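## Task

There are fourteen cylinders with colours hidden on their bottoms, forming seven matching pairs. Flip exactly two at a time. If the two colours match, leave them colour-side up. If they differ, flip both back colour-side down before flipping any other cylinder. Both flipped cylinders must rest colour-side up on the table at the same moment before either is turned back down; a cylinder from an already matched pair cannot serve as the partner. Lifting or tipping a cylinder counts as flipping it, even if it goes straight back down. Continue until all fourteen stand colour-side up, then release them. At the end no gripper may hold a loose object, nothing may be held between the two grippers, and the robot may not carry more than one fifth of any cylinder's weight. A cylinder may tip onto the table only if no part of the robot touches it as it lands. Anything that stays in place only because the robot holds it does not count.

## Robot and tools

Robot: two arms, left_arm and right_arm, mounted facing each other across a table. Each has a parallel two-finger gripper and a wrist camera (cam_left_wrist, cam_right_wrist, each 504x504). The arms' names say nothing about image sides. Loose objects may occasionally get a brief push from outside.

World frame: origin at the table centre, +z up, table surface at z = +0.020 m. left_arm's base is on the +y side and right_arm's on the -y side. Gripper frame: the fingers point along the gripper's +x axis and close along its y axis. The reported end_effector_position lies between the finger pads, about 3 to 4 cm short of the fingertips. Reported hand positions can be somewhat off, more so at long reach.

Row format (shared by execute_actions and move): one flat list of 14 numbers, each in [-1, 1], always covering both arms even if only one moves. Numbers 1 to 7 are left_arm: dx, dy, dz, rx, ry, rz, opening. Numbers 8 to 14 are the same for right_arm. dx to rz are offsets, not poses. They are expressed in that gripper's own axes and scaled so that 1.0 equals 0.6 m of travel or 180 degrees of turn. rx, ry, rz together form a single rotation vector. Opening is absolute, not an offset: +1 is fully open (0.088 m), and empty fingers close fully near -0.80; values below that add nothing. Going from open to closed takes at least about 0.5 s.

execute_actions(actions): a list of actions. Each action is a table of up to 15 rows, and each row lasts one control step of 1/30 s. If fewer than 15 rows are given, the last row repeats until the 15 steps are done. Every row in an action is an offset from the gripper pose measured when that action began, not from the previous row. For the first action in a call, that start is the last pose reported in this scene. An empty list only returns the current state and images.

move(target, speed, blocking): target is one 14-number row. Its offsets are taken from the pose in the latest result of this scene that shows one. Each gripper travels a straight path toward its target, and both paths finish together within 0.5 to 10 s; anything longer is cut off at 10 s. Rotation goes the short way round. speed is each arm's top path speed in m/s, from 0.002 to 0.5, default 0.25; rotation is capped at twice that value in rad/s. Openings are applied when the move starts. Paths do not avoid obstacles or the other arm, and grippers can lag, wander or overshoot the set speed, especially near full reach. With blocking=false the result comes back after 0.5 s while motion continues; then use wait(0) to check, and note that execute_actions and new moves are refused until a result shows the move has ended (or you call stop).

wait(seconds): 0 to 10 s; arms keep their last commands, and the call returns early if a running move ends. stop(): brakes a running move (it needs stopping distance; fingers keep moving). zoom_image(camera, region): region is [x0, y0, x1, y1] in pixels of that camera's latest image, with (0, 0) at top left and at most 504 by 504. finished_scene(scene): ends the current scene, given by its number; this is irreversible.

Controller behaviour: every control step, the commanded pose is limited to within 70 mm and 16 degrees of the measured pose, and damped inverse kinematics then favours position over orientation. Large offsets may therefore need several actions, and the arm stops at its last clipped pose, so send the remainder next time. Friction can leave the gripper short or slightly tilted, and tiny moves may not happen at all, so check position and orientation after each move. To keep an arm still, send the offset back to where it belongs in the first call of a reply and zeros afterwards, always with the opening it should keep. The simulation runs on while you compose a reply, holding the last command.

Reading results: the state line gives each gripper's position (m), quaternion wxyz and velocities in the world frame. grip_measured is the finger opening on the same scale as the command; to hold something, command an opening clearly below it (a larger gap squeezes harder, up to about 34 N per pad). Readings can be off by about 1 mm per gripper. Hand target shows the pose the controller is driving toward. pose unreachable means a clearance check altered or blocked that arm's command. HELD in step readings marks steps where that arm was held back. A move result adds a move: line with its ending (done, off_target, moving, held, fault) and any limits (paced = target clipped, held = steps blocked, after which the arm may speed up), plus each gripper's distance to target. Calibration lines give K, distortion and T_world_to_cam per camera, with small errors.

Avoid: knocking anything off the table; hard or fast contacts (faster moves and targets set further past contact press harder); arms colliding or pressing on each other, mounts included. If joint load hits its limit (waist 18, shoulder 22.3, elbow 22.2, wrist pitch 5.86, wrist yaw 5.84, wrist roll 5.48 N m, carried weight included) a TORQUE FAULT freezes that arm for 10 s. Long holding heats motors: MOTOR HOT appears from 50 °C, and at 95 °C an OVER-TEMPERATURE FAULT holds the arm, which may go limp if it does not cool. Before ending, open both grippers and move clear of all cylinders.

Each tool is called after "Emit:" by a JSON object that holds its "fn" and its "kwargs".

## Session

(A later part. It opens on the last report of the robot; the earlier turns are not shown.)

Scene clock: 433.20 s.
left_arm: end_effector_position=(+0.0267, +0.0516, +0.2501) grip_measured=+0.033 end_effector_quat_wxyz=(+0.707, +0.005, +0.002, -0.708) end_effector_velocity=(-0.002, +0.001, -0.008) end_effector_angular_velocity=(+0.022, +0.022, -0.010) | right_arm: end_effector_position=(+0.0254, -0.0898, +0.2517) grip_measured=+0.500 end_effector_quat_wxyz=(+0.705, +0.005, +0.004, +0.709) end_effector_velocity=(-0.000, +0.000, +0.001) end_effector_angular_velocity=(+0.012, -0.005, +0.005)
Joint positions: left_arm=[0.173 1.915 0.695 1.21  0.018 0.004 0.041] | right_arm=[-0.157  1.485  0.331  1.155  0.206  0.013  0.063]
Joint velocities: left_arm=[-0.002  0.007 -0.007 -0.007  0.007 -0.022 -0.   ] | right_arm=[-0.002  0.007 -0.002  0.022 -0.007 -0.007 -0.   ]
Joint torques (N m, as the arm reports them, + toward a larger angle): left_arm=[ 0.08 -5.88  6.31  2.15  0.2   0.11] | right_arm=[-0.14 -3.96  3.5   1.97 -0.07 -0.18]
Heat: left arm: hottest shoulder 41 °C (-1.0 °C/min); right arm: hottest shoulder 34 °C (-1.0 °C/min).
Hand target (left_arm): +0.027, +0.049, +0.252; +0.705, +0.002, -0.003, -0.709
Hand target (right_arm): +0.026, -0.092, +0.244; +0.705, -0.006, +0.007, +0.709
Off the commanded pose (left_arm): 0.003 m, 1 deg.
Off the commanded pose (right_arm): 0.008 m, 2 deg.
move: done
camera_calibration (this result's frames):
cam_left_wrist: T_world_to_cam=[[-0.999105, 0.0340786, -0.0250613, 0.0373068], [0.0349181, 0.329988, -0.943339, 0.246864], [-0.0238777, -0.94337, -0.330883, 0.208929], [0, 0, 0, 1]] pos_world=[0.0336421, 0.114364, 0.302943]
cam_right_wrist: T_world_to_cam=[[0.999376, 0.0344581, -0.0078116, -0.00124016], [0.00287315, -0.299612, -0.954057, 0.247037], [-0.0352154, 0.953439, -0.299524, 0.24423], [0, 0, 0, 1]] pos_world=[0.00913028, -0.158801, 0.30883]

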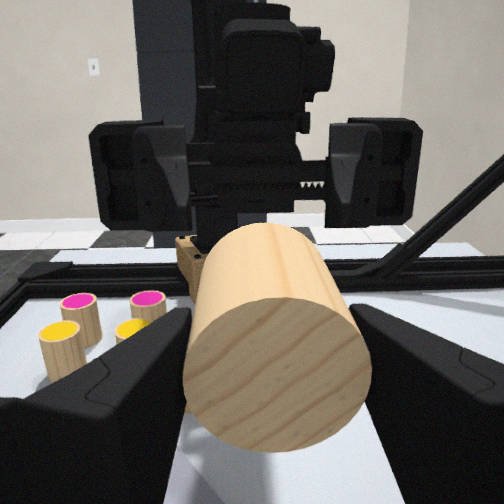

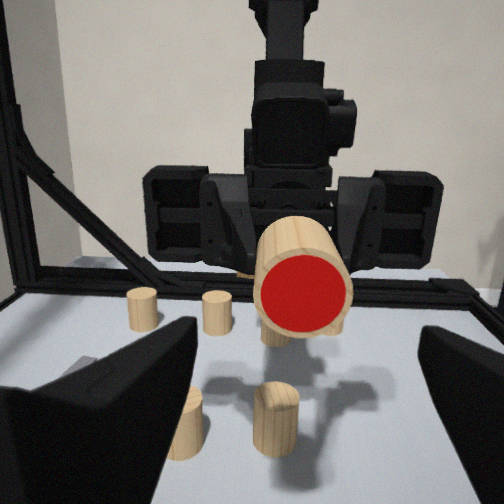

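Emit:
{"fn": "move", "kwargs": {"target": [0,0,0,0,0,0,-0.4,0.1155,-0.004,-0.004,-0.005,0,0,0.5], "speed": 0.12}}

Emit:
{"fn": "move", "kwargs": {"target": [0,0,0,0,0,0,-0.4,0,0,0,0,0,0,-0.4]}}

Emit:
{"fn": "move", "kwargs": {"target": [0,0,0,0,0,0,0.5,0,0,0,0,0,0,-0.4]}}

Emit:
{"fn": "move", "kwargs": {"target": [-0.07,0,0,0,0,0,0.5,0,0,0,0,0,0,-0.4]}}

Emit:
{"fn": "move", "kwargs": {"target": [-0.352,0.008,-0.165,0,0.497,0,0.5,-0.122,0.11,-0.168,0,0.502,0,-0.4], "speed": 0.4}}

Scene clock: 437.43 s.
left_arm: end_effector_position=(+0.0267, +0.0515, +0.2500) grip_measured=+0.033 end_effector_quat_wxyz=(+0.706, +0.005, +0.002, -0.708) end_effector_velocity=(+0.000, +0.001, +0.004) end_effector_angular_velocity=(-0.012, -0.007, -0.005) | right_arm: end_effector_position=(+0.0270, -0.0237, +0.2510) grip_measured=+0.500 end_effector_quat_wxyz=(+0.705, +0.003, -0.000, +0.709) end_effector_velocity=(-0.002, +0.001, +0.001) end_effector_angular_velocity=(+0.007, -0.006, +0.019)
Joint positions: left_arm=[0.173 1.916 0.696 1.211 0.018 0.004 0.041] | right_arm=[-0.211  1.728  0.578  1.155  0.152  0.003  0.063]
Joint velocities: left_arm=[ 0.002 -0.007 -0.002  0.007  0.007  0.007 -0.   ] | right_arm=[-0.002  0.002  0.002  0.007 -0.022 -0.007 -0.   ]
Joint torques (N m, as the arm reports them, + toward a larger angle): left_arm=[-0.06 -6.62  5.06  1.69  0.01  0.02] | right_arm=[-0.33 -5.71  6.42  1.62 -0.1  -0.19]
Heat: left arm: hottest shoulder 40 °C (-2.0 °C/min); right arm: hottest shoulder 34 °C (-1.0 °C/min).
Hand target (left_arm): +0.027, +0.052, +0.250; +0.706, +0.005, +0.002, -0.708
Hand target (right_arm): +0.027, -0.021, +0.249; +0.705, -0.001, -0.001, +0.709
Off the commanded pose (left_arm): 0.000 m, 0 deg.
Off the commanded pose (right_arm): 0.004 m, 0 deg.
move: done
camera_calibration (this result's frames):
cam_left_wrist: T_world_to_cam=[[-0.999092, 0.0344502, -0.0250771, 0.0372385], [0.0350465, 0.329615, -0.943465, 0.246913], [-0.0242367, -0.943487, -0.330523, 0.208737], [0, 0, 0, 1]] pos_world=[0.0336103, 0.114271, 0.30288]
cam_right_wrist: T_world_to_cam=[[0.999419, 0.034063, 0.001201, -0.00741013], [0.0112108, -0.295244, -0.955356, 0.266413], [-0.0321878, 0.954814, -0.295454, 0.180033], [0, 0, 0, 1]] pos_world=[0.010214, -0.0929892, 0.307719]

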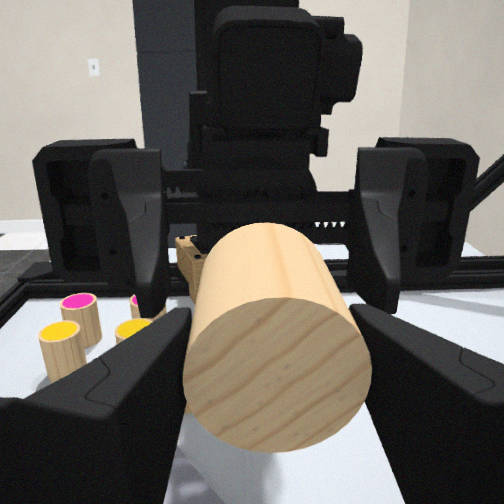

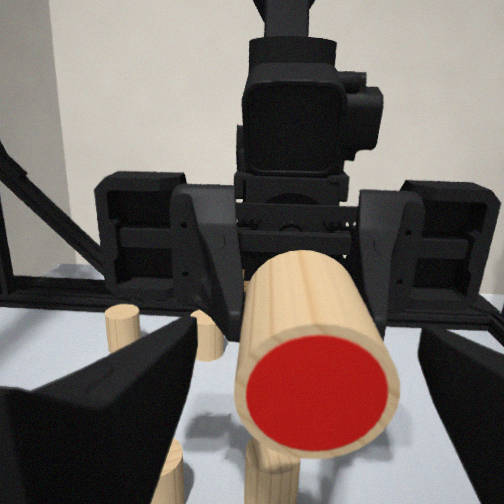

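Scene clock: 437.93 s.
left_arm: end_effector_position=(+0.0265, +0.0515, +0.2499) grip_measured=+0.033 end_effector_quat_wxyz=(+0.706, +0.005, +0.002, -0.708) end_effector_velocity=(-0.000, +0.000, -0.004) end_effector_angular_velocity=(+0.012, +0.007, +0.005) | right_arm: end_effector_position=(+0.0272, -0.0237, +0.2510) grip_measured=+0.025 end_effector_quat_wxyz=(+0.705, +0.003, -0.000, +0.709) end_effector_velocity=(+0.002, -0.000, -0.001) end_effector_angular_velocity=(-0.007, -0.009, -0.000)
Joint positions: left_arm=[0.173 1.916 0.696 1.211 0.019 0.004 0.041] | right_arm=[-0.212  1.728  0.578  1.155  0.152  0.003  0.04 ]
Joint velocities: left_arm=[-0.002  0.002 -0.002 -0.007 -0.007 -0.007 -0.   ] | right_arm=[-0.007 -0.002 -0.002 -0.007 -0.007 -0.007 -0.   ]
Joint torques (N m, as the arm reports them, + toward a larger angle): left_arm=[-0.02 -6.5   5.17  1.73 -0.01  0.02] | right_arm=[ 0.15 -6.87  5.02  1.84  0.02  0.  ]
Heat: left arm: hottest shoulder 41 °C (-1.0 °C/min); right arm: hottest shoulder 34 °C (-1.0 °C/min).
Hand target (left_arm): +0.027, +0.052, +0.250; +0.706, +0.005, +0.002, -0.708
Hand target (right_arm): +0.027, -0.024, +0.251; +0.705, +0.003, -0.000, +0.709
Off the commanded pose (left_arm): 0.000 m, 0 deg.
Off the commanded pose (right_arm): 0.000 m, 0 deg.
move: done
camera_calibration (this result's frames):
cam_left_wrist: T_world_to_cam=[[-0.999065, 0.035222, -0.0250541, 0.0369531], [0.0352889, 0.329948, -0.943339, 0.246711], [-0.0249597, -0.943342, -0.330883, 0.208761], [0, 0, 0, 1]] pos_world=[0.033423, 0.11423, 0.302733]
cam_right_wrist: T_world_to_cam=[[0.999432, 0.0336818, 0.001201, -0.00758436], [0.0110982, -0.295248, -0.955356, 0.266419], [-0.0318235, 0.954827, -0.295454, 0.180013], [0, 0, 0, 1]] pos_world=[0.0103519, -0.0929656, 0.307719]

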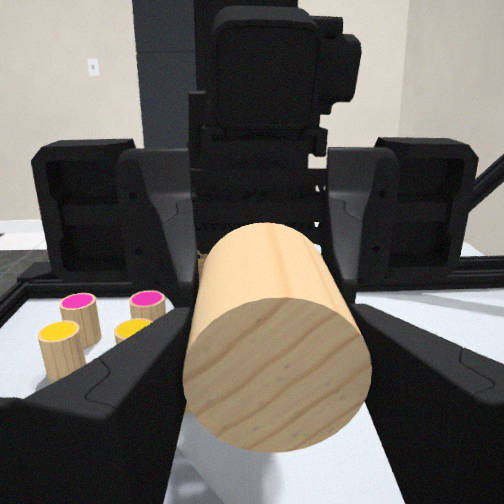

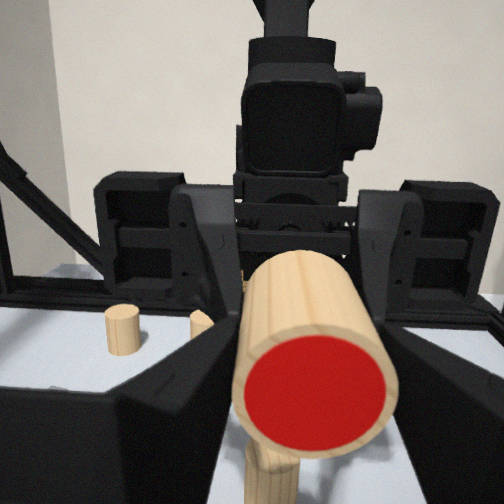

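Scene clock: 438.60 s.
left_arm: end_effector_position=(+0.0265, +0.0515, +0.2499) grip_measured=+0.498 end_effector_quat_wxyz=(+0.706, +0.005, +0.002, -0.708) end_effector_velocity=(+0.000, +0.001, +0.001) end_effector_angular_velocity=(+0.002, -0.007, -0.005) | right_arm: end_effector_position=(+0.0272, -0.0237, +0.2510) grip_measured=+0.024 end_effector_quat_wxyz=(+0.705, +0.003, -0.000, +0.709) end_effector_velocity=(+0.000, -0.001, -0.001) end_effector_angular_velocity=(-0.007, +0.006, +0.005)
Joint positions: left_arm=[0.173 1.916 0.696 1.211 0.018 0.004 0.063] | right_arm=[-0.212  1.728  0.578  1.155  0.152  0.003  0.04 ]
Joint velocities: left_arm=[ 0.002 -0.007 -0.002 -0.007  0.007  0.007  0.001] | right_arm=[-0.002 -0.002 -0.002 -0.007 -0.007  0.007 -0.   ]
Joint torques (N m, as the arm reports them, + toward a larger angle): left_arm=[-0.08 -6.52  5.19  1.75  0.01 -0.01] | right_arm=[ 0.03 -6.91  5.04  1.86  0.01  0.  ]
Heat: left arm: hottest shoulder 41 °C (-1.0 °C/min); right arm: hottest shoulder 34 °C (-1.0 °C/min).
Hand target (left_arm): +0.027, +0.052, +0.250; +0.706, +0.005, +0.002, -0.708
Hand target (right_arm): +0.027, -0.024, +0.251; +0.705, +0.003, -0.000, +0.709
Off the commanded pose (left_arm): 0.000 m, 0 deg.
Off the commanded pose (right_arm): 0.000 m, 0 deg.
move: done
camera_calibration (this result's frames):
cam_left_wrist: T_world_to_cam=[[-0.999079, 0.0348409, -0.0250577, 0.0370313], [0.0351665, 0.329962, -0.943339, 0.246711], [-0.0245987, -0.943351, -0.330883, 0.208753], [0, 0, 0, 1]] pos_world=[0.0334563, 0.114232, 0.302733]
cam_right_wrist: T_world_to_cam=[[0.999432, 0.0336818, 0.001201, -0.00758436], [0.0110982, -0.295248, -0.955356, 0.266419], [-0.0318235, 0.954827, -0.295454, 0.180013], [0, 0, 0, 1]] pos_world=[0.0103519, -0.0929656, 0.307719]

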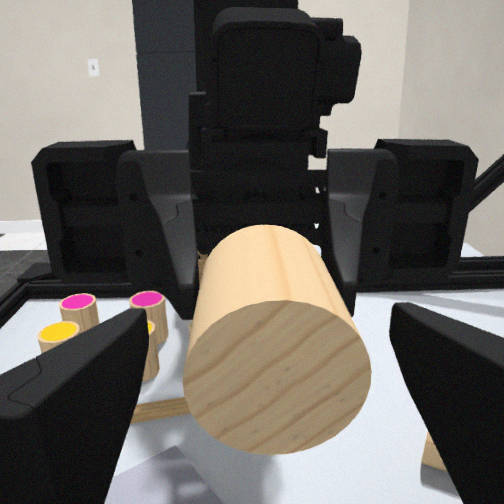

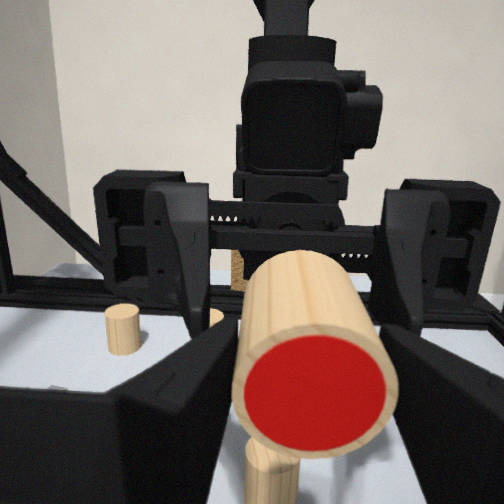

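Scene clock: 439.43 s.
left_arm: end_effector_position=(+0.0259, +0.0916, +0.2470) grip_measured=+0.500 end_effector_quat_wxyz=(+0.706, +0.008, +0.005, -0.708) end_effector_velocity=(-0.002, +0.002, -0.001) end_effector_angular_velocity=(+0.007, +0.008, -0.010) | right_arm: end_effector_position=(+0.0272, -0.0237, +0.2510) grip_measured=+0.024 end_effector_quat_wxyz=(+0.705, +0.003, -0.000, +0.709) end_effector_velocity=(+0.000, -0.001, -0.001) end_effector_angular_velocity=(-0.007, -0.023, +0.005)
Joint positions: left_arm=[0.173 1.813 0.527 1.268 0.018 0.004 0.063] | right_arm=[-0.212  1.728  0.578  1.155  0.152  0.003  0.04 ]
Joint velocities: left_arm=[-0.002 -0.007 -0.007 -0.007  0.007 -0.007 -0.   ] | right_arm=[-0.002 -0.002 -0.002 -0.007 -0.007 -0.022  0.   ]
Joint torques (N m, as the arm reports them, + toward a larger angle): left_arm=[ 0.25 -6.74  4.22  2.01  0.05  0.02] | right_arm=[ 0.04 -6.91  5.02  1.86  0.01 -0.01]
Heat: left arm: hottest shoulder 41 °C (-1.0 °C/min); right arm: hottest shoulder 34 °C (-1.0 °C/min).
Hand target (left_arm): +0.026, +0.094, +0.250; +0.706, +0.005, +0.002, -0.708
Hand target (right_arm): +0.027, -0.024, +0.251; +0.705, +0.003, -0.000, +0.709
Off the commanded pose (left_arm): 0.004 m, 1 deg.
Off the commanded pose (right_arm): 0.000 m, 0 deg.
move: done
camera_calibration (this result's frames):
cam_left_wrist: T_world_to_cam=[[-0.999082, 0.0350681, -0.0245916, 0.0347873], [0.0350287, 0.338583, -0.940284, 0.229256], [-0.0246477, -0.940283, -0.339501, 0.247442], [0, 0, 0, 1]] pos_world=[0.0328237, 0.153824, 0.300428]
cam_right_wrist: T_world_to_cam=[[0.999432, 0.0336818, 0.001201, -0.00758436], [0.0110982, -0.295248, -0.955356, 0.266419], [-0.0318235, 0.954827, -0.295454, 0.180013], [0, 0, 0, 1]] pos_world=[0.0103519, -0.0929656, 0.307719]

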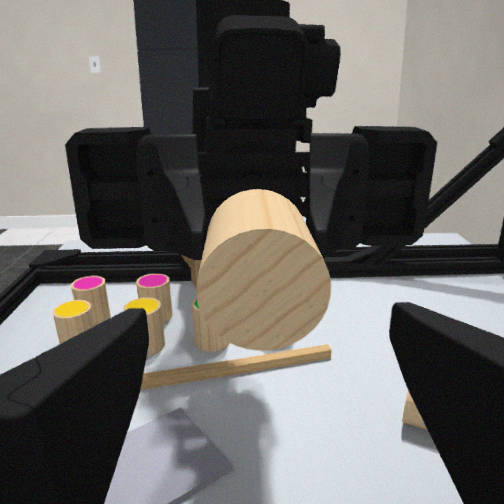

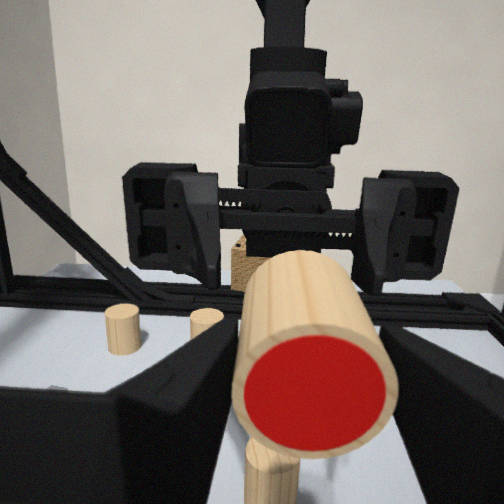

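Scene clock: 441.90 s.
left_arm: end_effector_position=(+0.0289, +0.3057, +0.1506) grip_measured=+0.500 end_effector_quat_wxyz=(+0.498, +0.499, +0.505, -0.498) end_effector_velocity=(+0.000, +0.003, -0.002) end_effector_angular_velocity=(+0.017, -0.007, +0.005) | right_arm: end_effector_position=(-0.0361, -0.0979, +0.1514) grip_measured=+0.024 end_effector_quat_wxyz=(+0.503, -0.500, +0.496, +0.501) end_effector_velocity=(-0.001, -0.000, +0.003) end_effector_angular_velocity=(-0.013, +0.019, +0.000)
Joint positions: left_arm=[ 0.195  1.445  0.77  -0.904  0.006  0.032  0.063] | right_arm=[-0.071  1.987  1.506 -1.085  0.007  0.296  0.04 ]
Joint velocities: left_arm=[-0.002  0.007 -0.002 -0.007 -0.007 -0.007 -0.   ] | right_arm=[-0.007  0.002  0.017 -0.022 -0.022 -0.007  0.   ]
Joint torques (N m, as the arm reports them, + toward a larger angle): left_arm=[ 0.27 -3.2   6.58  0.05 -0.21  0.09] | right_arm=[ 0.23 -7.91  7.04 -0.14 -0.15  0.15]
Heat: left arm: hottest shoulder 40 °C (-2.0 °C/min); right arm: hottest shoulder 35 °C (+0.0 °C/min).
Hand target (left_arm): +0.030, +0.304, +0.152; +0.499, +0.501, +0.503, -0.497
Hand target (right_arm): -0.038, -0.096, +0.149; +0.501, -0.501, +0.500, +0.498
Off the commanded pose (left_arm): 0.003 m, 1 deg.
Off the commanded pose (right_arm): 0.003 m, 1 deg.
move: done
camera_calibration (this result's frames):
cam_left_wrist: T_world_to_cam=[[-0.999114, 0.0153655, 0.0391702, 0.0243345], [0.0273918, 0.944174, 0.328306, -0.309976], [-0.0319389, 0.329088, -0.943759, 0.119273], [0, 0, 0, 1]] pos_world=[0.0366132, 0.253047, 0.213378]
cam_right_wrist: T_world_to_cam=[[0.999701, 0.00680976, -0.0234722, 0.0594228], [0.013404, -0.955841, 0.293578, -0.103629], [-0.0204365, -0.293805, -0.955647, 0.197568], [0, 0, 0, 1]] pos_world=[-0.0539784, -0.0414106, 0.220623]

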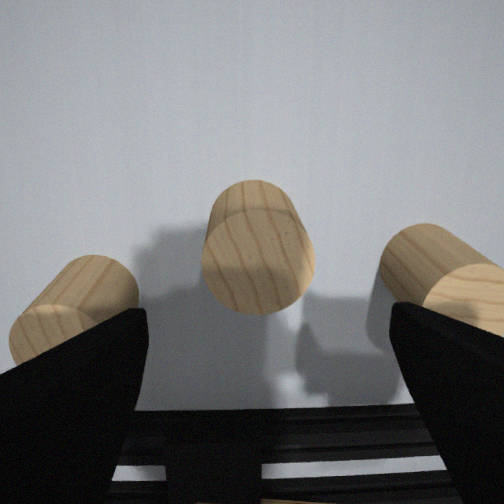

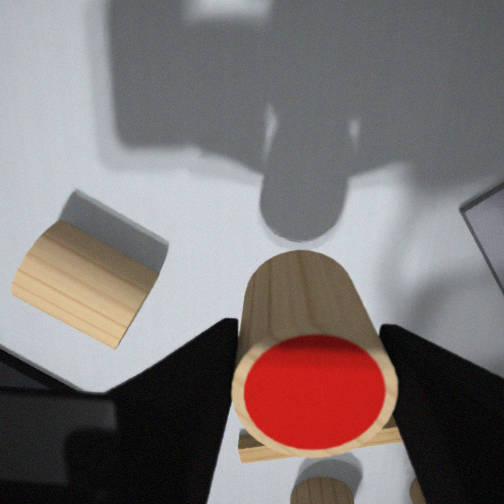

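Emit:
{"fn": "move", "kwargs": {"target": [0.112,0.004,0.002,0,0,0,0.5,0.109,0,0,0,0,0,-0.4], "speed": 0.07}}

Emit:
{"fn": "move", "kwargs": {"target": [0,0,0,0,0,0,-0.4,0,0,0,0,0,0,0.5]}}

Emit:
{"fn": "move", "kwargs": {"target": [-0.16,0,0,0,0,0,-0.4,-0.1,0,0,0,0,0,0.5]}}

Emit:
{"fn": "move", "kwargs": {"target": [-0.132,-0.006,0.425,0,-0.505,0,-0.4,-0.16,-0.106,0.012,0,-0.493,0,0.5], "speed": 0.4}}

Scene clock: 445.53 s.
left_arm: end_effector_position=(+0.0307, +0.3035, +0.0860) grip_measured=+0.500 end_effector_quat_wxyz=(+0.500, +0.497, +0.503, -0.500) end_effector_velocity=(+0.003, +0.000, -0.002) end_effector_angular_velocity=(+0.003, -0.022, -0.010) | right_arm: end_effector_position=(-0.0375, -0.0938, +0.0950) grip_measured=+0.024 end_effector_quat_wxyz=(+0.506, -0.493, +0.493, +0.508) end_effector_velocity=(-0.002, -0.003, +0.000) end_effector_angular_velocity=(-0.013, +0.019, -0.009)
Joint positions: left_arm=[ 0.203  1.618  0.624 -0.577  0.006  0.039  0.063] | right_arm=[-0.071  2.057  1.373 -0.859  0.007  0.296  0.04 ]
Joint velocities: left_arm=[-0.002  0.007 -0.002  0.007 -0.022  0.007 -0.   ] | right_arm=[-0.002 -0.002 -0.002 -0.007 -0.022  0.007  0.   ]
Joint torques (N m, as the arm reports them, + toward a larger angle): left_arm=[ 0.24 -3.53  4.12  0.49  0.    0.1 ] | right_arm=[-0.05 -7.81  3.56  0.71  0.04 -0.06]
Heat: left arm: hottest shoulder 40 °C (-2.0 °C/min); right arm: hottest shoulder 35 °C (+0.0 °C/min).
Hand target (left_arm): +0.031, +0.306, +0.084; +0.498, +0.499, +0.505, -0.498
Hand target (right_arm): -0.036, -0.098, +0.086; +0.503, -0.500, +0.496, +0.501
Off the commanded pose (left_arm): 0.003 m, 0 deg.
Off the commanded pose (right_arm): 0.010 m, 1 deg.
move: off_target (right_arm)
camera_calibration (this result's frames):
cam_left_wrist: T_world_to_cam=[[-0.999137, 0.014902, 0.0387648, 0.0288928], [0.0265763, 0.946685, 0.321062, -0.286812], [-0.0319136, 0.321815, -0.946265, 0.0614685], [0, 0, 0, 1]] pos_world=[0.0384519, 0.251308, 0.14913]
cam_right_wrist: T_world_to_cam=[[0.99951, 0.0073763, -0.0304324, 0.0601448], [0.0154323, -0.961675, 0.273759, -0.0817733], [-0.0272467, -0.274094, -0.961317, 0.147007], [0, 0, 0, 1]] pos_world=[-0.0548479, -0.0387893, 0.165537]

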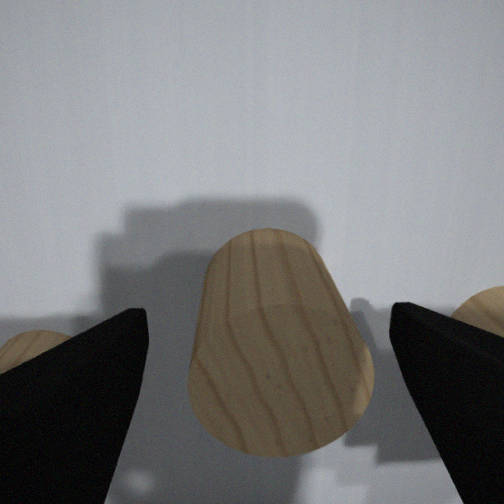

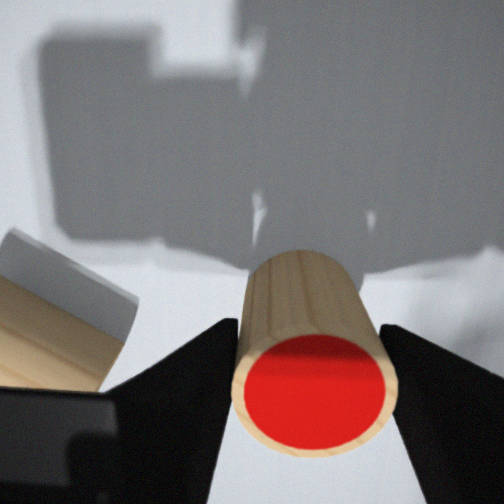

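Scene clock: 446.20 s.
left_arm: end_effector_position=(+0.0306, +0.3035, +0.0859) grip_measured=+0.033 end_effector_quat_wxyz=(+0.500, +0.497, +0.504, -0.500) end_effector_velocity=(+0.000, +0.005, -0.002) end_effector_angular_velocity=(+0.017, -0.007, +0.005) | right_arm: end_effector_position=(-0.0376, -0.0937, +0.0950) grip_measured=+0.498 end_effector_quat_wxyz=(+0.506, -0.493, +0.493, +0.508) end_effector_velocity=(+0.000, -0.003, -0.002) end_effector_angular_velocity=(-0.018, +0.017, +0.001)
Joint positions: left_arm=[ 0.203  1.618  0.624 -0.577  0.007  0.039  0.041] | right_arm=[-0.071  2.057  1.373 -0.859  0.006  0.297  0.063]
Joint velocities: left_arm=[-0.002  0.002 -0.007 -0.007 -0.007 -0.007 -0.   ] | right_arm=[-0.007  0.002 -0.002 -0.007 -0.022 -0.007  0.   ]
Joint torques (N m, as the arm reports them, + toward a larger angle): left_arm=[-0.18 -4.09  4.65  0.26 -0.03  0.  ] | right_arm=[ 0.07 -9.46  5.12  0.1   0.02 -0.02]
Heat: left arm: hottest shoulder 40 °C (-2.0 °C/min); right arm: hottest shoulder 35 °C (+0.0 °C/min).
Hand target (left_arm): +0.031, +0.304, +0.086; +0.500, +0.497, +0.503, -0.500
Hand target (right_arm): -0.038, -0.094, +0.095; +0.506, -0.493, +0.493, +0.508
Off the commanded pose (left_arm): 0.000 m, 0 deg.
Off the commanded pose (right_arm): 0.000 m, 0 deg.
move: done
camera_calibration (this result's frames):
cam_left_wrist: T_world_to_cam=[[-0.999107, 0.014888, 0.0395489, 0.0287142], [0.0268263, 0.946574, 0.321369, -0.286826], [-0.0326514, 0.322143, -0.946128, 0.0612922], [0, 0, 0, 1]] pos_world=[0.0383843, 0.25133, 0.149032]
cam_right_wrist: T_world_to_cam=[[0.999494, 0.00702455, -0.0310267, 0.0602704], [0.0152394, -0.961849, 0.273157, -0.0816024], [-0.0279242, -0.273491, -0.961469, 0.147092], [0, 0, 0, 1]] pos_world=[-0.0548889, -0.0386841, 0.165585]

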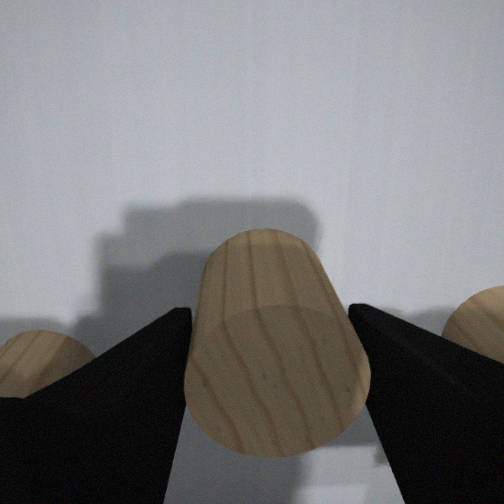

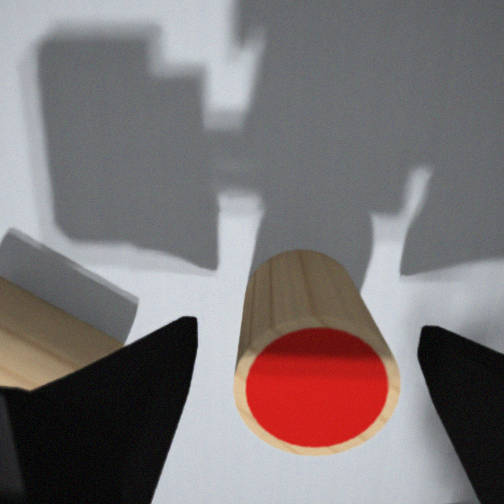

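Scene clock: 447.13 s.
left_arm: end_effector_position=(+0.0305, +0.3057, +0.1770) grip_measured=+0.033 end_effector_quat_wxyz=(+0.495, +0.501, +0.508, -0.496) end_effector_velocity=(-0.002, -0.001, +0.003) end_effector_angular_velocity=(-0.008, +0.007, +0.005) | right_arm: end_effector_position=(-0.0363, -0.0978, +0.1500) grip_measured=+0.500 end_effector_quat_wxyz=(+0.504, -0.497, +0.496, +0.503) end_effector_velocity=(+0.001, -0.003, -0.001) end_effector_angular_velocity=(-0.014, +0.003, +0.005)
Joint positions: left_arm=[ 0.203  1.411  0.854 -1.031  0.007  0.039  0.041] | right_arm=[-0.071  1.982  1.494 -1.069  0.006  0.297  0.063]
Joint velocities: left_arm=[-0.002 -0.007  0.007 -0.007  0.007 -0.007 -0.   ] | right_arm=[-0.002 -0.002 -0.007 -0.007 -0.007 -0.007 -0.   ]
Joint torques (N m, as the arm reports them, + toward a larger angle): left_arm=[ 0.04 -4.58  6.81  0.03 -0.01  0.03] | right_arm=[ 0.11 -9.99  6.87 -0.05  0.03  0.  ]
Heat: left arm: hottest shoulder 40 °C (-2.0 °C/min); right arm: hottest shoulder 36 °C (+1.0 °C/min).
Hand target (left_arm): +0.031, +0.303, +0.182; +0.500, +0.496, +0.503, -0.500
Hand target (right_arm): -0.037, -0.095, +0.155; +0.506, -0.493, +0.493, +0.508
Off the commanded pose (left_arm): 0.005 m, 1 deg.
Off the commanded pose (right_arm): 0.006 m, 1 deg.
move: done
camera_calibration (this result's frames):
cam_left_wrist: T_world_to_cam=[[-0.999077, 0.0142318, 0.0405367, 0.0250068], [0.0270731, 0.941181, 0.336815, -0.319202], [-0.0333589, 0.337602, -0.940698, 0.141171], [0, 0, 0, 1]] pos_world=[0.0383348, 0.252412, 0.239298]
cam_right_wrist: T_world_to_cam=[[0.999617, 0.00662337, -0.0268703, 0.0600944], [0.0140493, -0.957971, 0.286522, -0.102239], [-0.0238432, -0.286789, -0.957697, 0.197162], [0, 0, 0, 1]] pos_world=[-0.0539341, -0.0417956, 0.21973]

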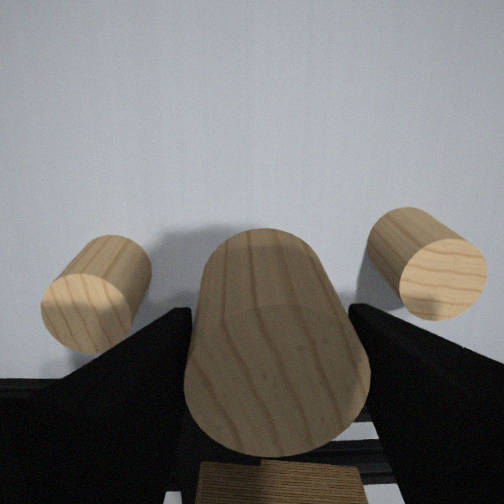

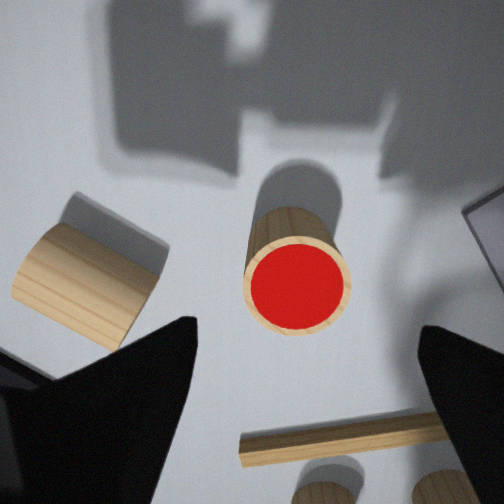

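Scene clock: 449.73 s.
left_arm: end_effector_position=(+0.0294, +0.0529, +0.2499) grip_measured=+0.032 end_effector_quat_wxyz=(+0.707, +0.004, +0.004, -0.707) end_effector_velocity=(+0.002, -0.001, +0.000) end_effector_angular_velocity=(-0.012, +0.007, +0.010) | right_arm: end_effector_position=(+0.0262, -0.0903, +0.2544) grip_measured=+0.500 end_effector_quat_wxyz=(+0.704, +0.010, +0.002, +0.710) end_effector_velocity=(+0.002, -0.002, -0.002) end_effector_angular_velocity=(+0.002, +0.008, +0.000)
Joint positions: left_arm=[0.181 1.911 0.69  1.208 0.022 0.    0.041] | right_arm=[-0.162  1.48   0.329  1.162  0.198  0.014  0.063]
Joint velocities: left_arm=[ 0.002  0.012  0.002  0.022 -0.007 -0.007 -0.001] | right_arm=[-0.007  0.007 -0.012  0.022 -0.007  0.007 -0.   ]
Joint torques (N m, as the arm reports them, + toward a larger angle): left_arm=[-0.31 -5.9   6.35  2.14 -0.04 -0.08] | right_arm=[-0.04 -4.02  3.55  1.97 -0.11 -0.14]
Heat: left arm: hottest shoulder 39 °C (-3.0 °C/min); right arm: hottest shoulder 36 °C (+1.0 °C/min).
Hand target (left_arm): +0.028, +0.050, +0.252; +0.707, -0.001, +0.002, -0.707
Hand target (right_arm): +0.027, -0.092, +0.247; +0.704, -0.001, +0.005, +0.710
Off the commanded pose (left_arm): 0.004 m, 1 deg.
Off the commanded pose (right_arm): 0.008 m, 2 deg.
move: done
camera_calibration (this result's frames):
cam_left_wrist: T_world_to_cam=[[-0.999284, 0.0314306, -0.0210598, 0.039074], [0.0303259, 0.332594, -0.942582, 0.245942], [-0.0226216, -0.942546, -0.333309, 0.210641], [0, 0, 0, 1]] pos_world=[0.0363527, 0.115511, 0.302852]
cam_right_wrist: T_world_to_cam=[[0.999245, 0.0372346, -0.0111276, -0.000916], [0.000133424, -0.289623, -0.957141, 0.251224], [-0.0388616, 0.956416, -0.28941, 0.243333], [0, 0, 0, 1]] pos_world=[0.0103381, -0.159933, 0.31087]

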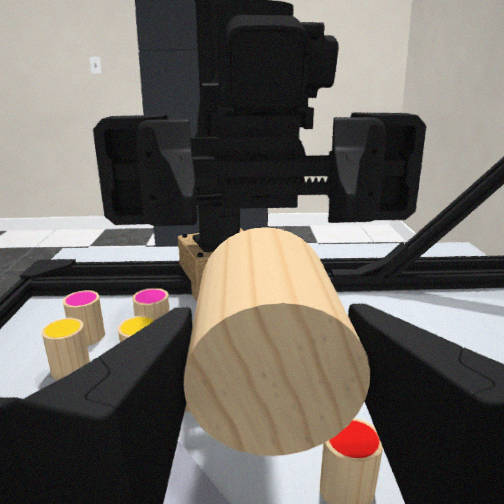

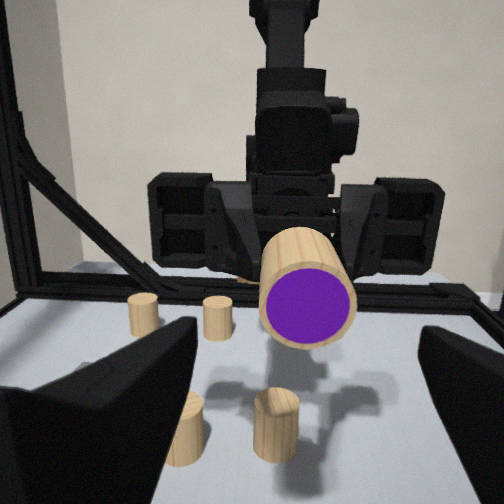

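Emit:
{"fn": "move", "kwargs": {"target": [0,0,0,0,0,0,-0.4,0.1187,-0.008,-0.012,-0.005,0.003,-0.003,0.5], "speed": 0.12}}

Emit:
{"fn": "move", "kwargs": {"target": [0,0,0,0,0,0,-0.4,0,0,0,0,0,0,-0.4]}}

Emit:
{"fn": "move", "kwargs": {"target": [0,0,0,0,0,0,0.5,0,0,0,0,0,0,-0.4]}}

Emit:
{"fn": "move", "kwargs": {"target": [-0.11,0,0,0,0,0,0.5,0,0,0,0,0,0,-0.4]}}

Emit:
{"fn": "move", "kwargs": {"target": [0,0,0,0,0,0,0.5,-0.193,0.007,-0.166,0,0.504,0,-0.4], "speed": 0.4}}

Scene clock: 454.53 s.
left_arm: end_effector_position=(+0.0294, +0.0528, +0.2495) grip_measured=+0.033 end_effector_quat_wxyz=(+0.707, +0.004, +0.005, -0.707) end_effector_velocity=(-0.000, +0.001, -0.005) end_effector_angular_velocity=(+0.022, -0.007, +0.005) | right_arm: end_effector_position=(+0.0300, -0.0221, +0.2496) grip_measured=+0.500 end_effector_quat_wxyz=(+0.708, +0.005, +0.001, +0.706) end_effector_velocity=(+0.002, +0.001, -0.001) end_effector_angular_velocity=(+0.002, -0.022, -0.000)
Joint positions: left_arm=[ 0.181  1.912  0.691  1.209  0.022 -0.     0.041] | right_arm=[-0.219  1.738  0.581  1.163  0.151  0.007  0.063]
Joint velocities: left_arm=[-0.002 -0.002 -0.002 -0.022 -0.007  0.007 -0.   ] | right_arm=[-0.007  0.007  0.002  0.007 -0.007 -0.022 -0.   ]
Joint torques (N m, as the arm reports them, + toward a larger angle): left_arm=[-0.05 -6.7   4.99  1.7   0.01  0.02] | right_arm=[-0.14 -5.66  6.19  1.58 -0.08 -0.18]
Heat: left arm: hottest shoulder 40 °C (-2.0 °C/min); right arm: hottest shoulder 35 °C (+0.0 °C/min).
Hand target (left_arm): +0.029, +0.053, +0.250; +0.708, +0.004, +0.005, -0.707
Hand target (right_arm): +0.030, -0.019, +0.248; +0.708, +0.001, -0.000, +0.707
Off the commanded pose (left_arm): 0.000 m, 0 deg.
Off the commanded pose (right_arm): 0.004 m, 0 deg.
move: done
camera_calibration (this result's frames):
cam_left_wrist: T_world_to_cam=[[-0.999292, 0.0314339, -0.0206576, 0.0389734], [0.0299563, 0.332953, -0.942467, 0.245595], [-0.0227474, -0.942419, -0.333659, 0.210468], [0, 0, 0, 1]] pos_world=[0.0363763, 0.115352, 0.302495]
cam_right_wrist: T_world_to_cam=[[0.999627, 0.0272196, -0.00231969, -0.00972855], [0.00580398, -0.294587, -0.955607, 0.265748], [-0.0266946, 0.955237, -0.294635, 0.177875], [0, 0, 0, 1]] pos_world=[0.0129308, -0.0913621, 0.306336]

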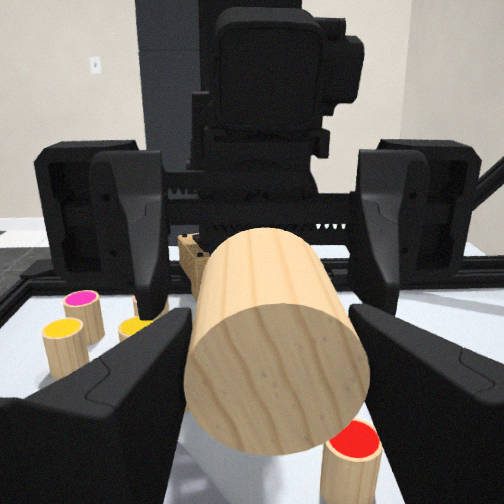

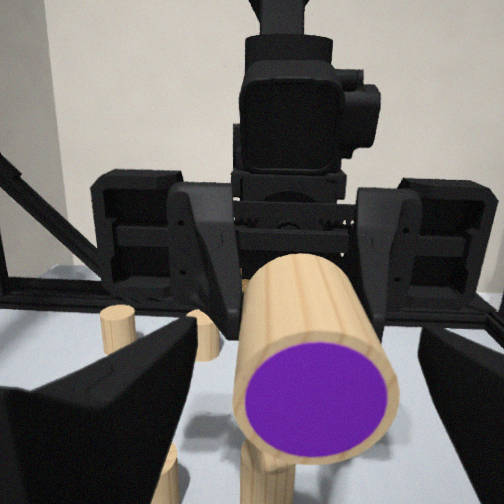

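Scene clock: 455.03 s.
left_arm: end_effector_position=(+0.0292, +0.0528, +0.2495) grip_measured=+0.033 end_effector_quat_wxyz=(+0.707, +0.004, +0.005, -0.707) end_effector_velocity=(+0.002, +0.001, -0.002) end_effector_angular_velocity=(+0.002, +0.007, +0.020) | right_arm: end_effector_position=(+0.0300, -0.0221, +0.2496) grip_measured=+0.024 end_effector_quat_wxyz=(+0.708, +0.005, +0.001, +0.707) end_effector_velocity=(-0.004, -0.000, -0.000) end_effector_angular_velocity=(+0.002, -0.007, +0.024)
Joint positions: left_arm=[ 0.18   1.912  0.691  1.209  0.023 -0.     0.041] | right_arm=[-0.219  1.738  0.581  1.163  0.151  0.007  0.04 ]
Joint velocities: left_arm=[-0.002  0.002 -0.007  0.007 -0.022 -0.007 -0.   ] | right_arm=[ 0.002  0.002 -0.002  0.007 -0.022 -0.007 -0.   ]
Joint torques (N m, as the arm reports them, + toward a larger angle): left_arm=[-0.03 -6.49  5.16  1.76 -0.05  0.05] | right_arm=[ 0.04 -6.96  5.    1.84  0.04 -0.01]
Heat: left arm: hottest shoulder 40 °C (-2.0 °C/min); right arm: hottest shoulder 35 °C (+0.0 °C/min).
Hand target (left_arm): +0.029, +0.053, +0.249; +0.707, +0.004, +0.005, -0.707
Hand target (right_arm): +0.030, -0.022, +0.250; +0.708, +0.005, +0.001, +0.707
Off the commanded pose (left_arm): 0.000 m, 0 deg.
Off the commanded pose (right_arm): 0.000 m, 0 deg.
move: done
camera_calibration (this result's frames):
cam_left_wrist: T_world_to_cam=[[-0.999268, 0.0321963, -0.0206528, 0.0386961], [0.0302059, 0.33293, -0.942468, 0.245597], [-0.023468, -0.942402, -0.333659, 0.21048], [0, 0, 0, 1]] pos_world=[0.0361889, 0.115344, 0.302495]
cam_right_wrist: T_world_to_cam=[[0.999616, 0.0276009, -0.00231738, -0.009663], [0.00591856, -0.294584, -0.955607, 0.265745], [-0.0270583, 0.955227, -0.294634, 0.177884], [0, 0, 0, 1]] pos_world=[0.0128997, -0.0913685, 0.306336]

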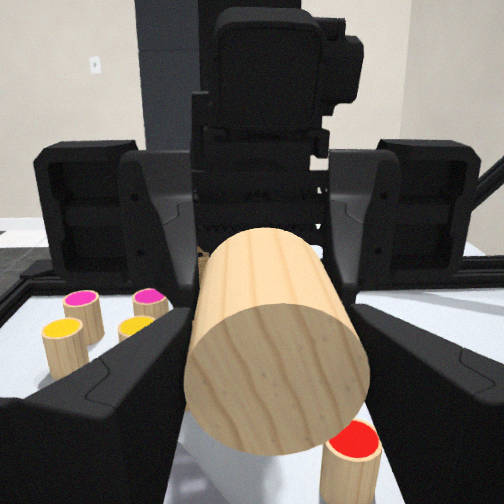

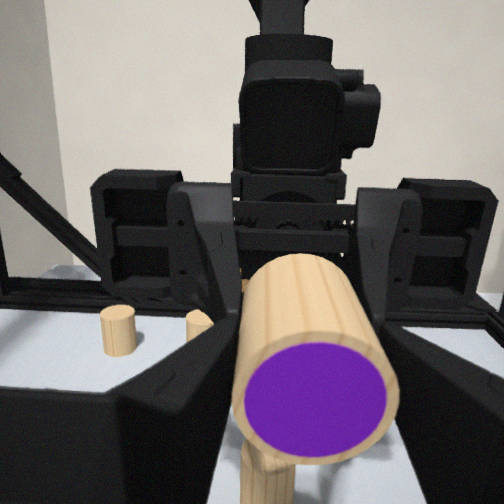

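Scene clock: 455.70 s.
left_arm: end_effector_position=(+0.0292, +0.0528, +0.2495) grip_measured=+0.498 end_effector_quat_wxyz=(+0.707, +0.004, +0.005, -0.707) end_effector_velocity=(-0.000, +0.002, +0.000) end_effector_angular_velocity=(-0.002, +0.007, +0.005) | right_arm: end_effector_position=(+0.0300, -0.0221, +0.2496) grip_measured=+0.024 end_effector_quat_wxyz=(+0.708, +0.005, +0.001, +0.707) end_effector_velocity=(+0.000, -0.001, -0.001) end_effector_angular_velocity=(-0.007, -0.008, +0.005)
Joint positions: left_arm=[ 0.18   1.912  0.691  1.209  0.023 -0.     0.063] | right_arm=[-0.219  1.738  0.581  1.163  0.151  0.007  0.04 ]
Joint velocities: left_arm=[-0.002 -0.002 -0.007  0.007 -0.007 -0.007  0.001] | right_arm=[-0.002 -0.002 -0.002 -0.007 -0.007 -0.007 -0.   ]
Joint torques (N m, as the arm reports them, + toward a larger angle): left_arm=[-0.03 -6.46  5.16  1.78  0.    0.02] | right_arm=[ 0.03 -6.98  4.98  1.84  0.    0.  ]
Heat: left arm: hottest shoulder 40 °C (-2.0 °C/min); right arm: hottest shoulder 36 °C (+1.0 °C/min).
Hand target (left_arm): +0.029, +0.053, +0.249; +0.707, +0.004, +0.005, -0.707
Hand target (right_arm): +0.030, -0.022, +0.250; +0.708, +0.005, +0.001, +0.707
Off the commanded pose (left_arm): 0.000 m, 0 deg.
Off the commanded pose (right_arm): 0.000 m, 0 deg.
move: done
camera_calibration (this result's frames):
cam_left_wrist: T_world_to_cam=[[-0.999268, 0.0321963, -0.0206528, 0.0386961], [0.0302059, 0.33293, -0.942468, 0.245597], [-0.023468, -0.942402, -0.333659, 0.21048], [0, 0, 0, 1]] pos_world=[0.0361889, 0.115344, 0.302495]
cam_right_wrist: T_world_to_cam=[[0.999616, 0.0276009, -0.00231738, -0.009663], [0.00591856, -0.294584, -0.955607, 0.265745], [-0.0270583, 0.955227, -0.294634, 0.177884], [0, 0, 0, 1]] pos_world=[0.0128997, -0.0913685, 0.306336]

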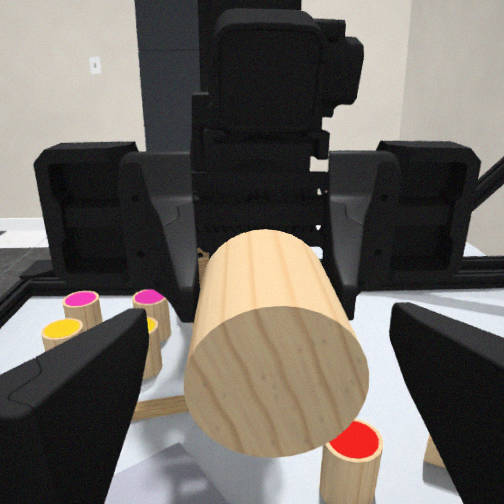

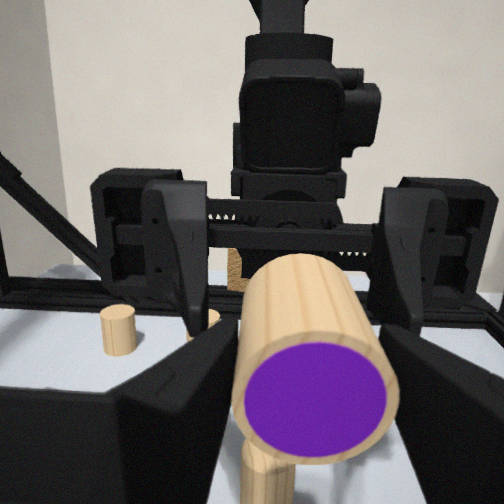

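Scene clock: 456.60 s.
left_arm: end_effector_position=(+0.0285, +0.1168, +0.2477) grip_measured=+0.500 end_effector_quat_wxyz=(+0.708, +0.007, +0.008, -0.706) end_effector_velocity=(+0.002, +0.002, -0.001) end_effector_angular_velocity=(+0.007, +0.007, +0.020) | right_arm: end_effector_position=(+0.0300, -0.0221, +0.2496) grip_measured=+0.023 end_effector_quat_wxyz=(+0.708, +0.005, +0.001, +0.707) end_effector_velocity=(+0.002, -0.001, +0.001) end_effector_angular_velocity=(-0.002, +0.007, -0.010)
Joint positions: left_arm=[ 0.182  1.736  0.426  1.29   0.023 -0.     0.063] | right_arm=[-0.219  1.738  0.581  1.163  0.151  0.007  0.04 ]
Joint velocities: left_arm=[-0.002 -0.007 -0.007 -0.007 -0.022 -0.007 -0.   ] | right_arm=[-0.002 -0.007 -0.002 -0.007  0.007  0.007 -0.   ]
Joint torques (N m, as the arm reports them, + toward a larger angle): left_arm=[ 0.24 -6.06  4.14  2.01  0.17  0.  ] | right_arm=[ 0.06 -6.95  4.98  1.85  0.02 -0.01]
Heat: left arm: hottest shoulder 40 °C (-2.0 °C/min); right arm: hottest shoulder 36 °C (+1.0 °C/min).
Hand target (left_arm): +0.029, +0.119, +0.251; +0.707, +0.004, +0.004, -0.707
Hand target (right_arm): +0.030, -0.022, +0.250; +0.708, +0.005, +0.001, +0.707
Off the commanded pose (left_arm): 0.003 m, 0 deg.
Off the commanded pose (right_arm): 0.000 m, 0 deg.
move: done
camera_calibration (this result's frames):
cam_left_wrist: T_world_to_cam=[[-0.999332, 0.0304538, -0.0202084, 0.0359728], [0.0293813, 0.340524, -0.939777, 0.221111], [-0.0217383, -0.939742, -0.341192, 0.271771], [0, 0, 0, 1]] pos_world=[0.0353601, 0.179006, 0.301248]
cam_right_wrist: T_world_to_cam=[[0.999616, 0.0276009, -0.00231738, -0.009663], [0.00591856, -0.294584, -0.955607, 0.265745], [-0.0270583, 0.955227, -0.294634, 0.177884], [0, 0, 0, 1]] pos_world=[0.0128997, -0.0913685, 0.306336]

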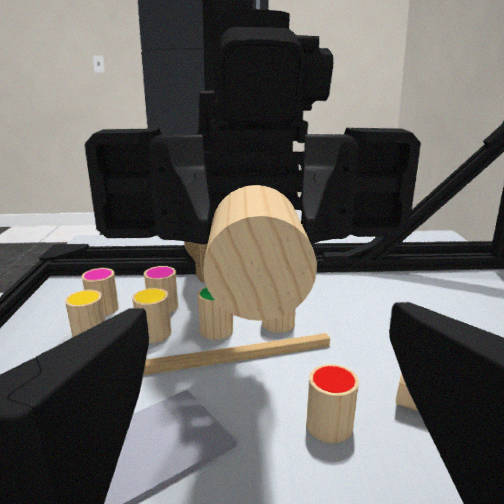

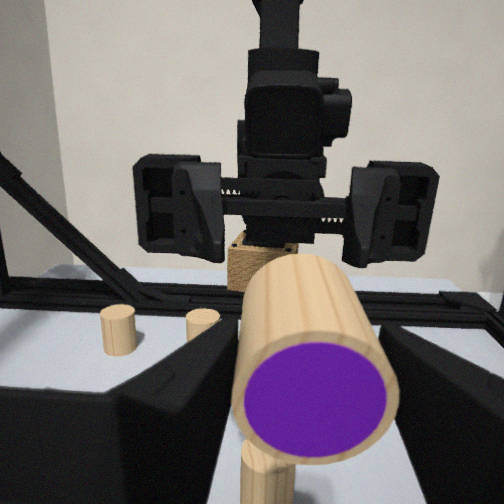

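Scene clock: 459.10 s.
left_arm: end_effector_position=(+0.0285, +0.1168, +0.2477) grip_measured=+0.500 end_effector_quat_wxyz=(+0.708, +0.007, +0.008, -0.706) end_effector_velocity=(-0.002, +0.001, -0.001) end_effector_angular_velocity=(+0.007, +0.037, -0.009) | right_arm: end_effector_position=(+0.0257, -0.1391, +0.1501) grip_measured=+0.023 end_effector_quat_wxyz=(+0.502, -0.500, +0.500, +0.498) end_effector_velocity=(-0.004, -0.002, +0.001) end_effector_angular_velocity=(-0.020, +0.019, +0.010)
Joint positions: left_arm=[ 0.182  1.736  0.426  1.29   0.023 -0.     0.063] | right_arm=[-0.22   1.796  1.244 -1.02   0.004  0.151  0.04 ]
Joint velocities: left_arm=[-0.002 -0.002 -0.002 -0.007  0.007 -0.037 -0.   ] | right_arm=[ 0.002  0.007  0.012 -0.022 -0.022 -0.007 -0.   ]
Joint torques (N m, as the arm reports them, + toward a larger angle): left_arm=[-0.02 -5.01  4.73  1.76  0.02  0.02] | right_arm=[-0.25 -6.38  6.85 -0.08 -0.12  0.07]
Heat: left arm: hottest shoulder 40 °C (-2.1 °C/min); right arm: hottest shoulder 36 °C (+2.1 °C/min).
Hand target (left_arm): +0.028, +0.117, +0.248; +0.708, +0.007, +0.007, -0.706
Hand target (right_arm): +0.026, -0.137, +0.149; +0.501, -0.500, +0.503, +0.496
Off the commanded pose (left_arm): 0.000 m, 0 deg.
Off the commanded pose (right_arm): 0.002 m, 1 deg.
move: done
camera_calibration (this result's frames):
cam_left_wrist: T_world_to_cam=[[-0.999332, 0.0304538, -0.0202084, 0.0359728], [0.0293813, 0.340524, -0.939777, 0.221111], [-0.0217383, -0.939742, -0.341192, 0.271771], [0, 0, 0, 1]] pos_world=[0.0353601, 0.179006, 0.301248]
cam_right_wrist: T_world_to_cam=[[0.999684, 0.00244057, -0.0250083, -0.00247895], [0.00984947, -0.953683, 0.300653, -0.14416], [-0.0231163, -0.300804, -0.953406, 0.184237], [0, 0, 0, 1]] pos_world=[0.00815694, -0.0820573, 0.218933]

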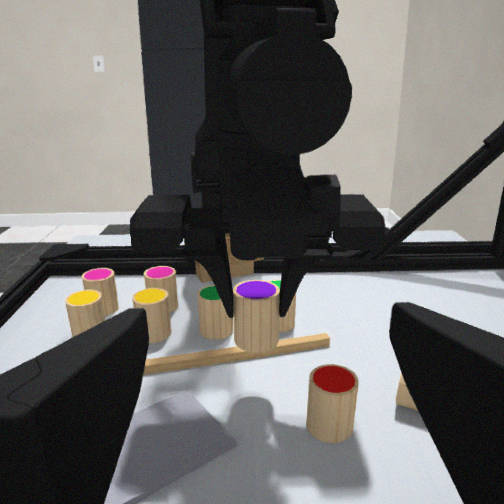

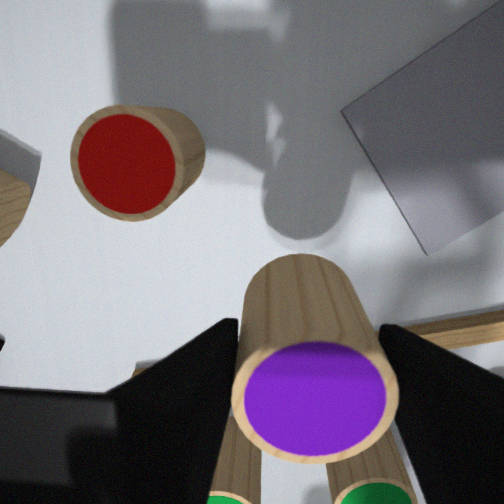

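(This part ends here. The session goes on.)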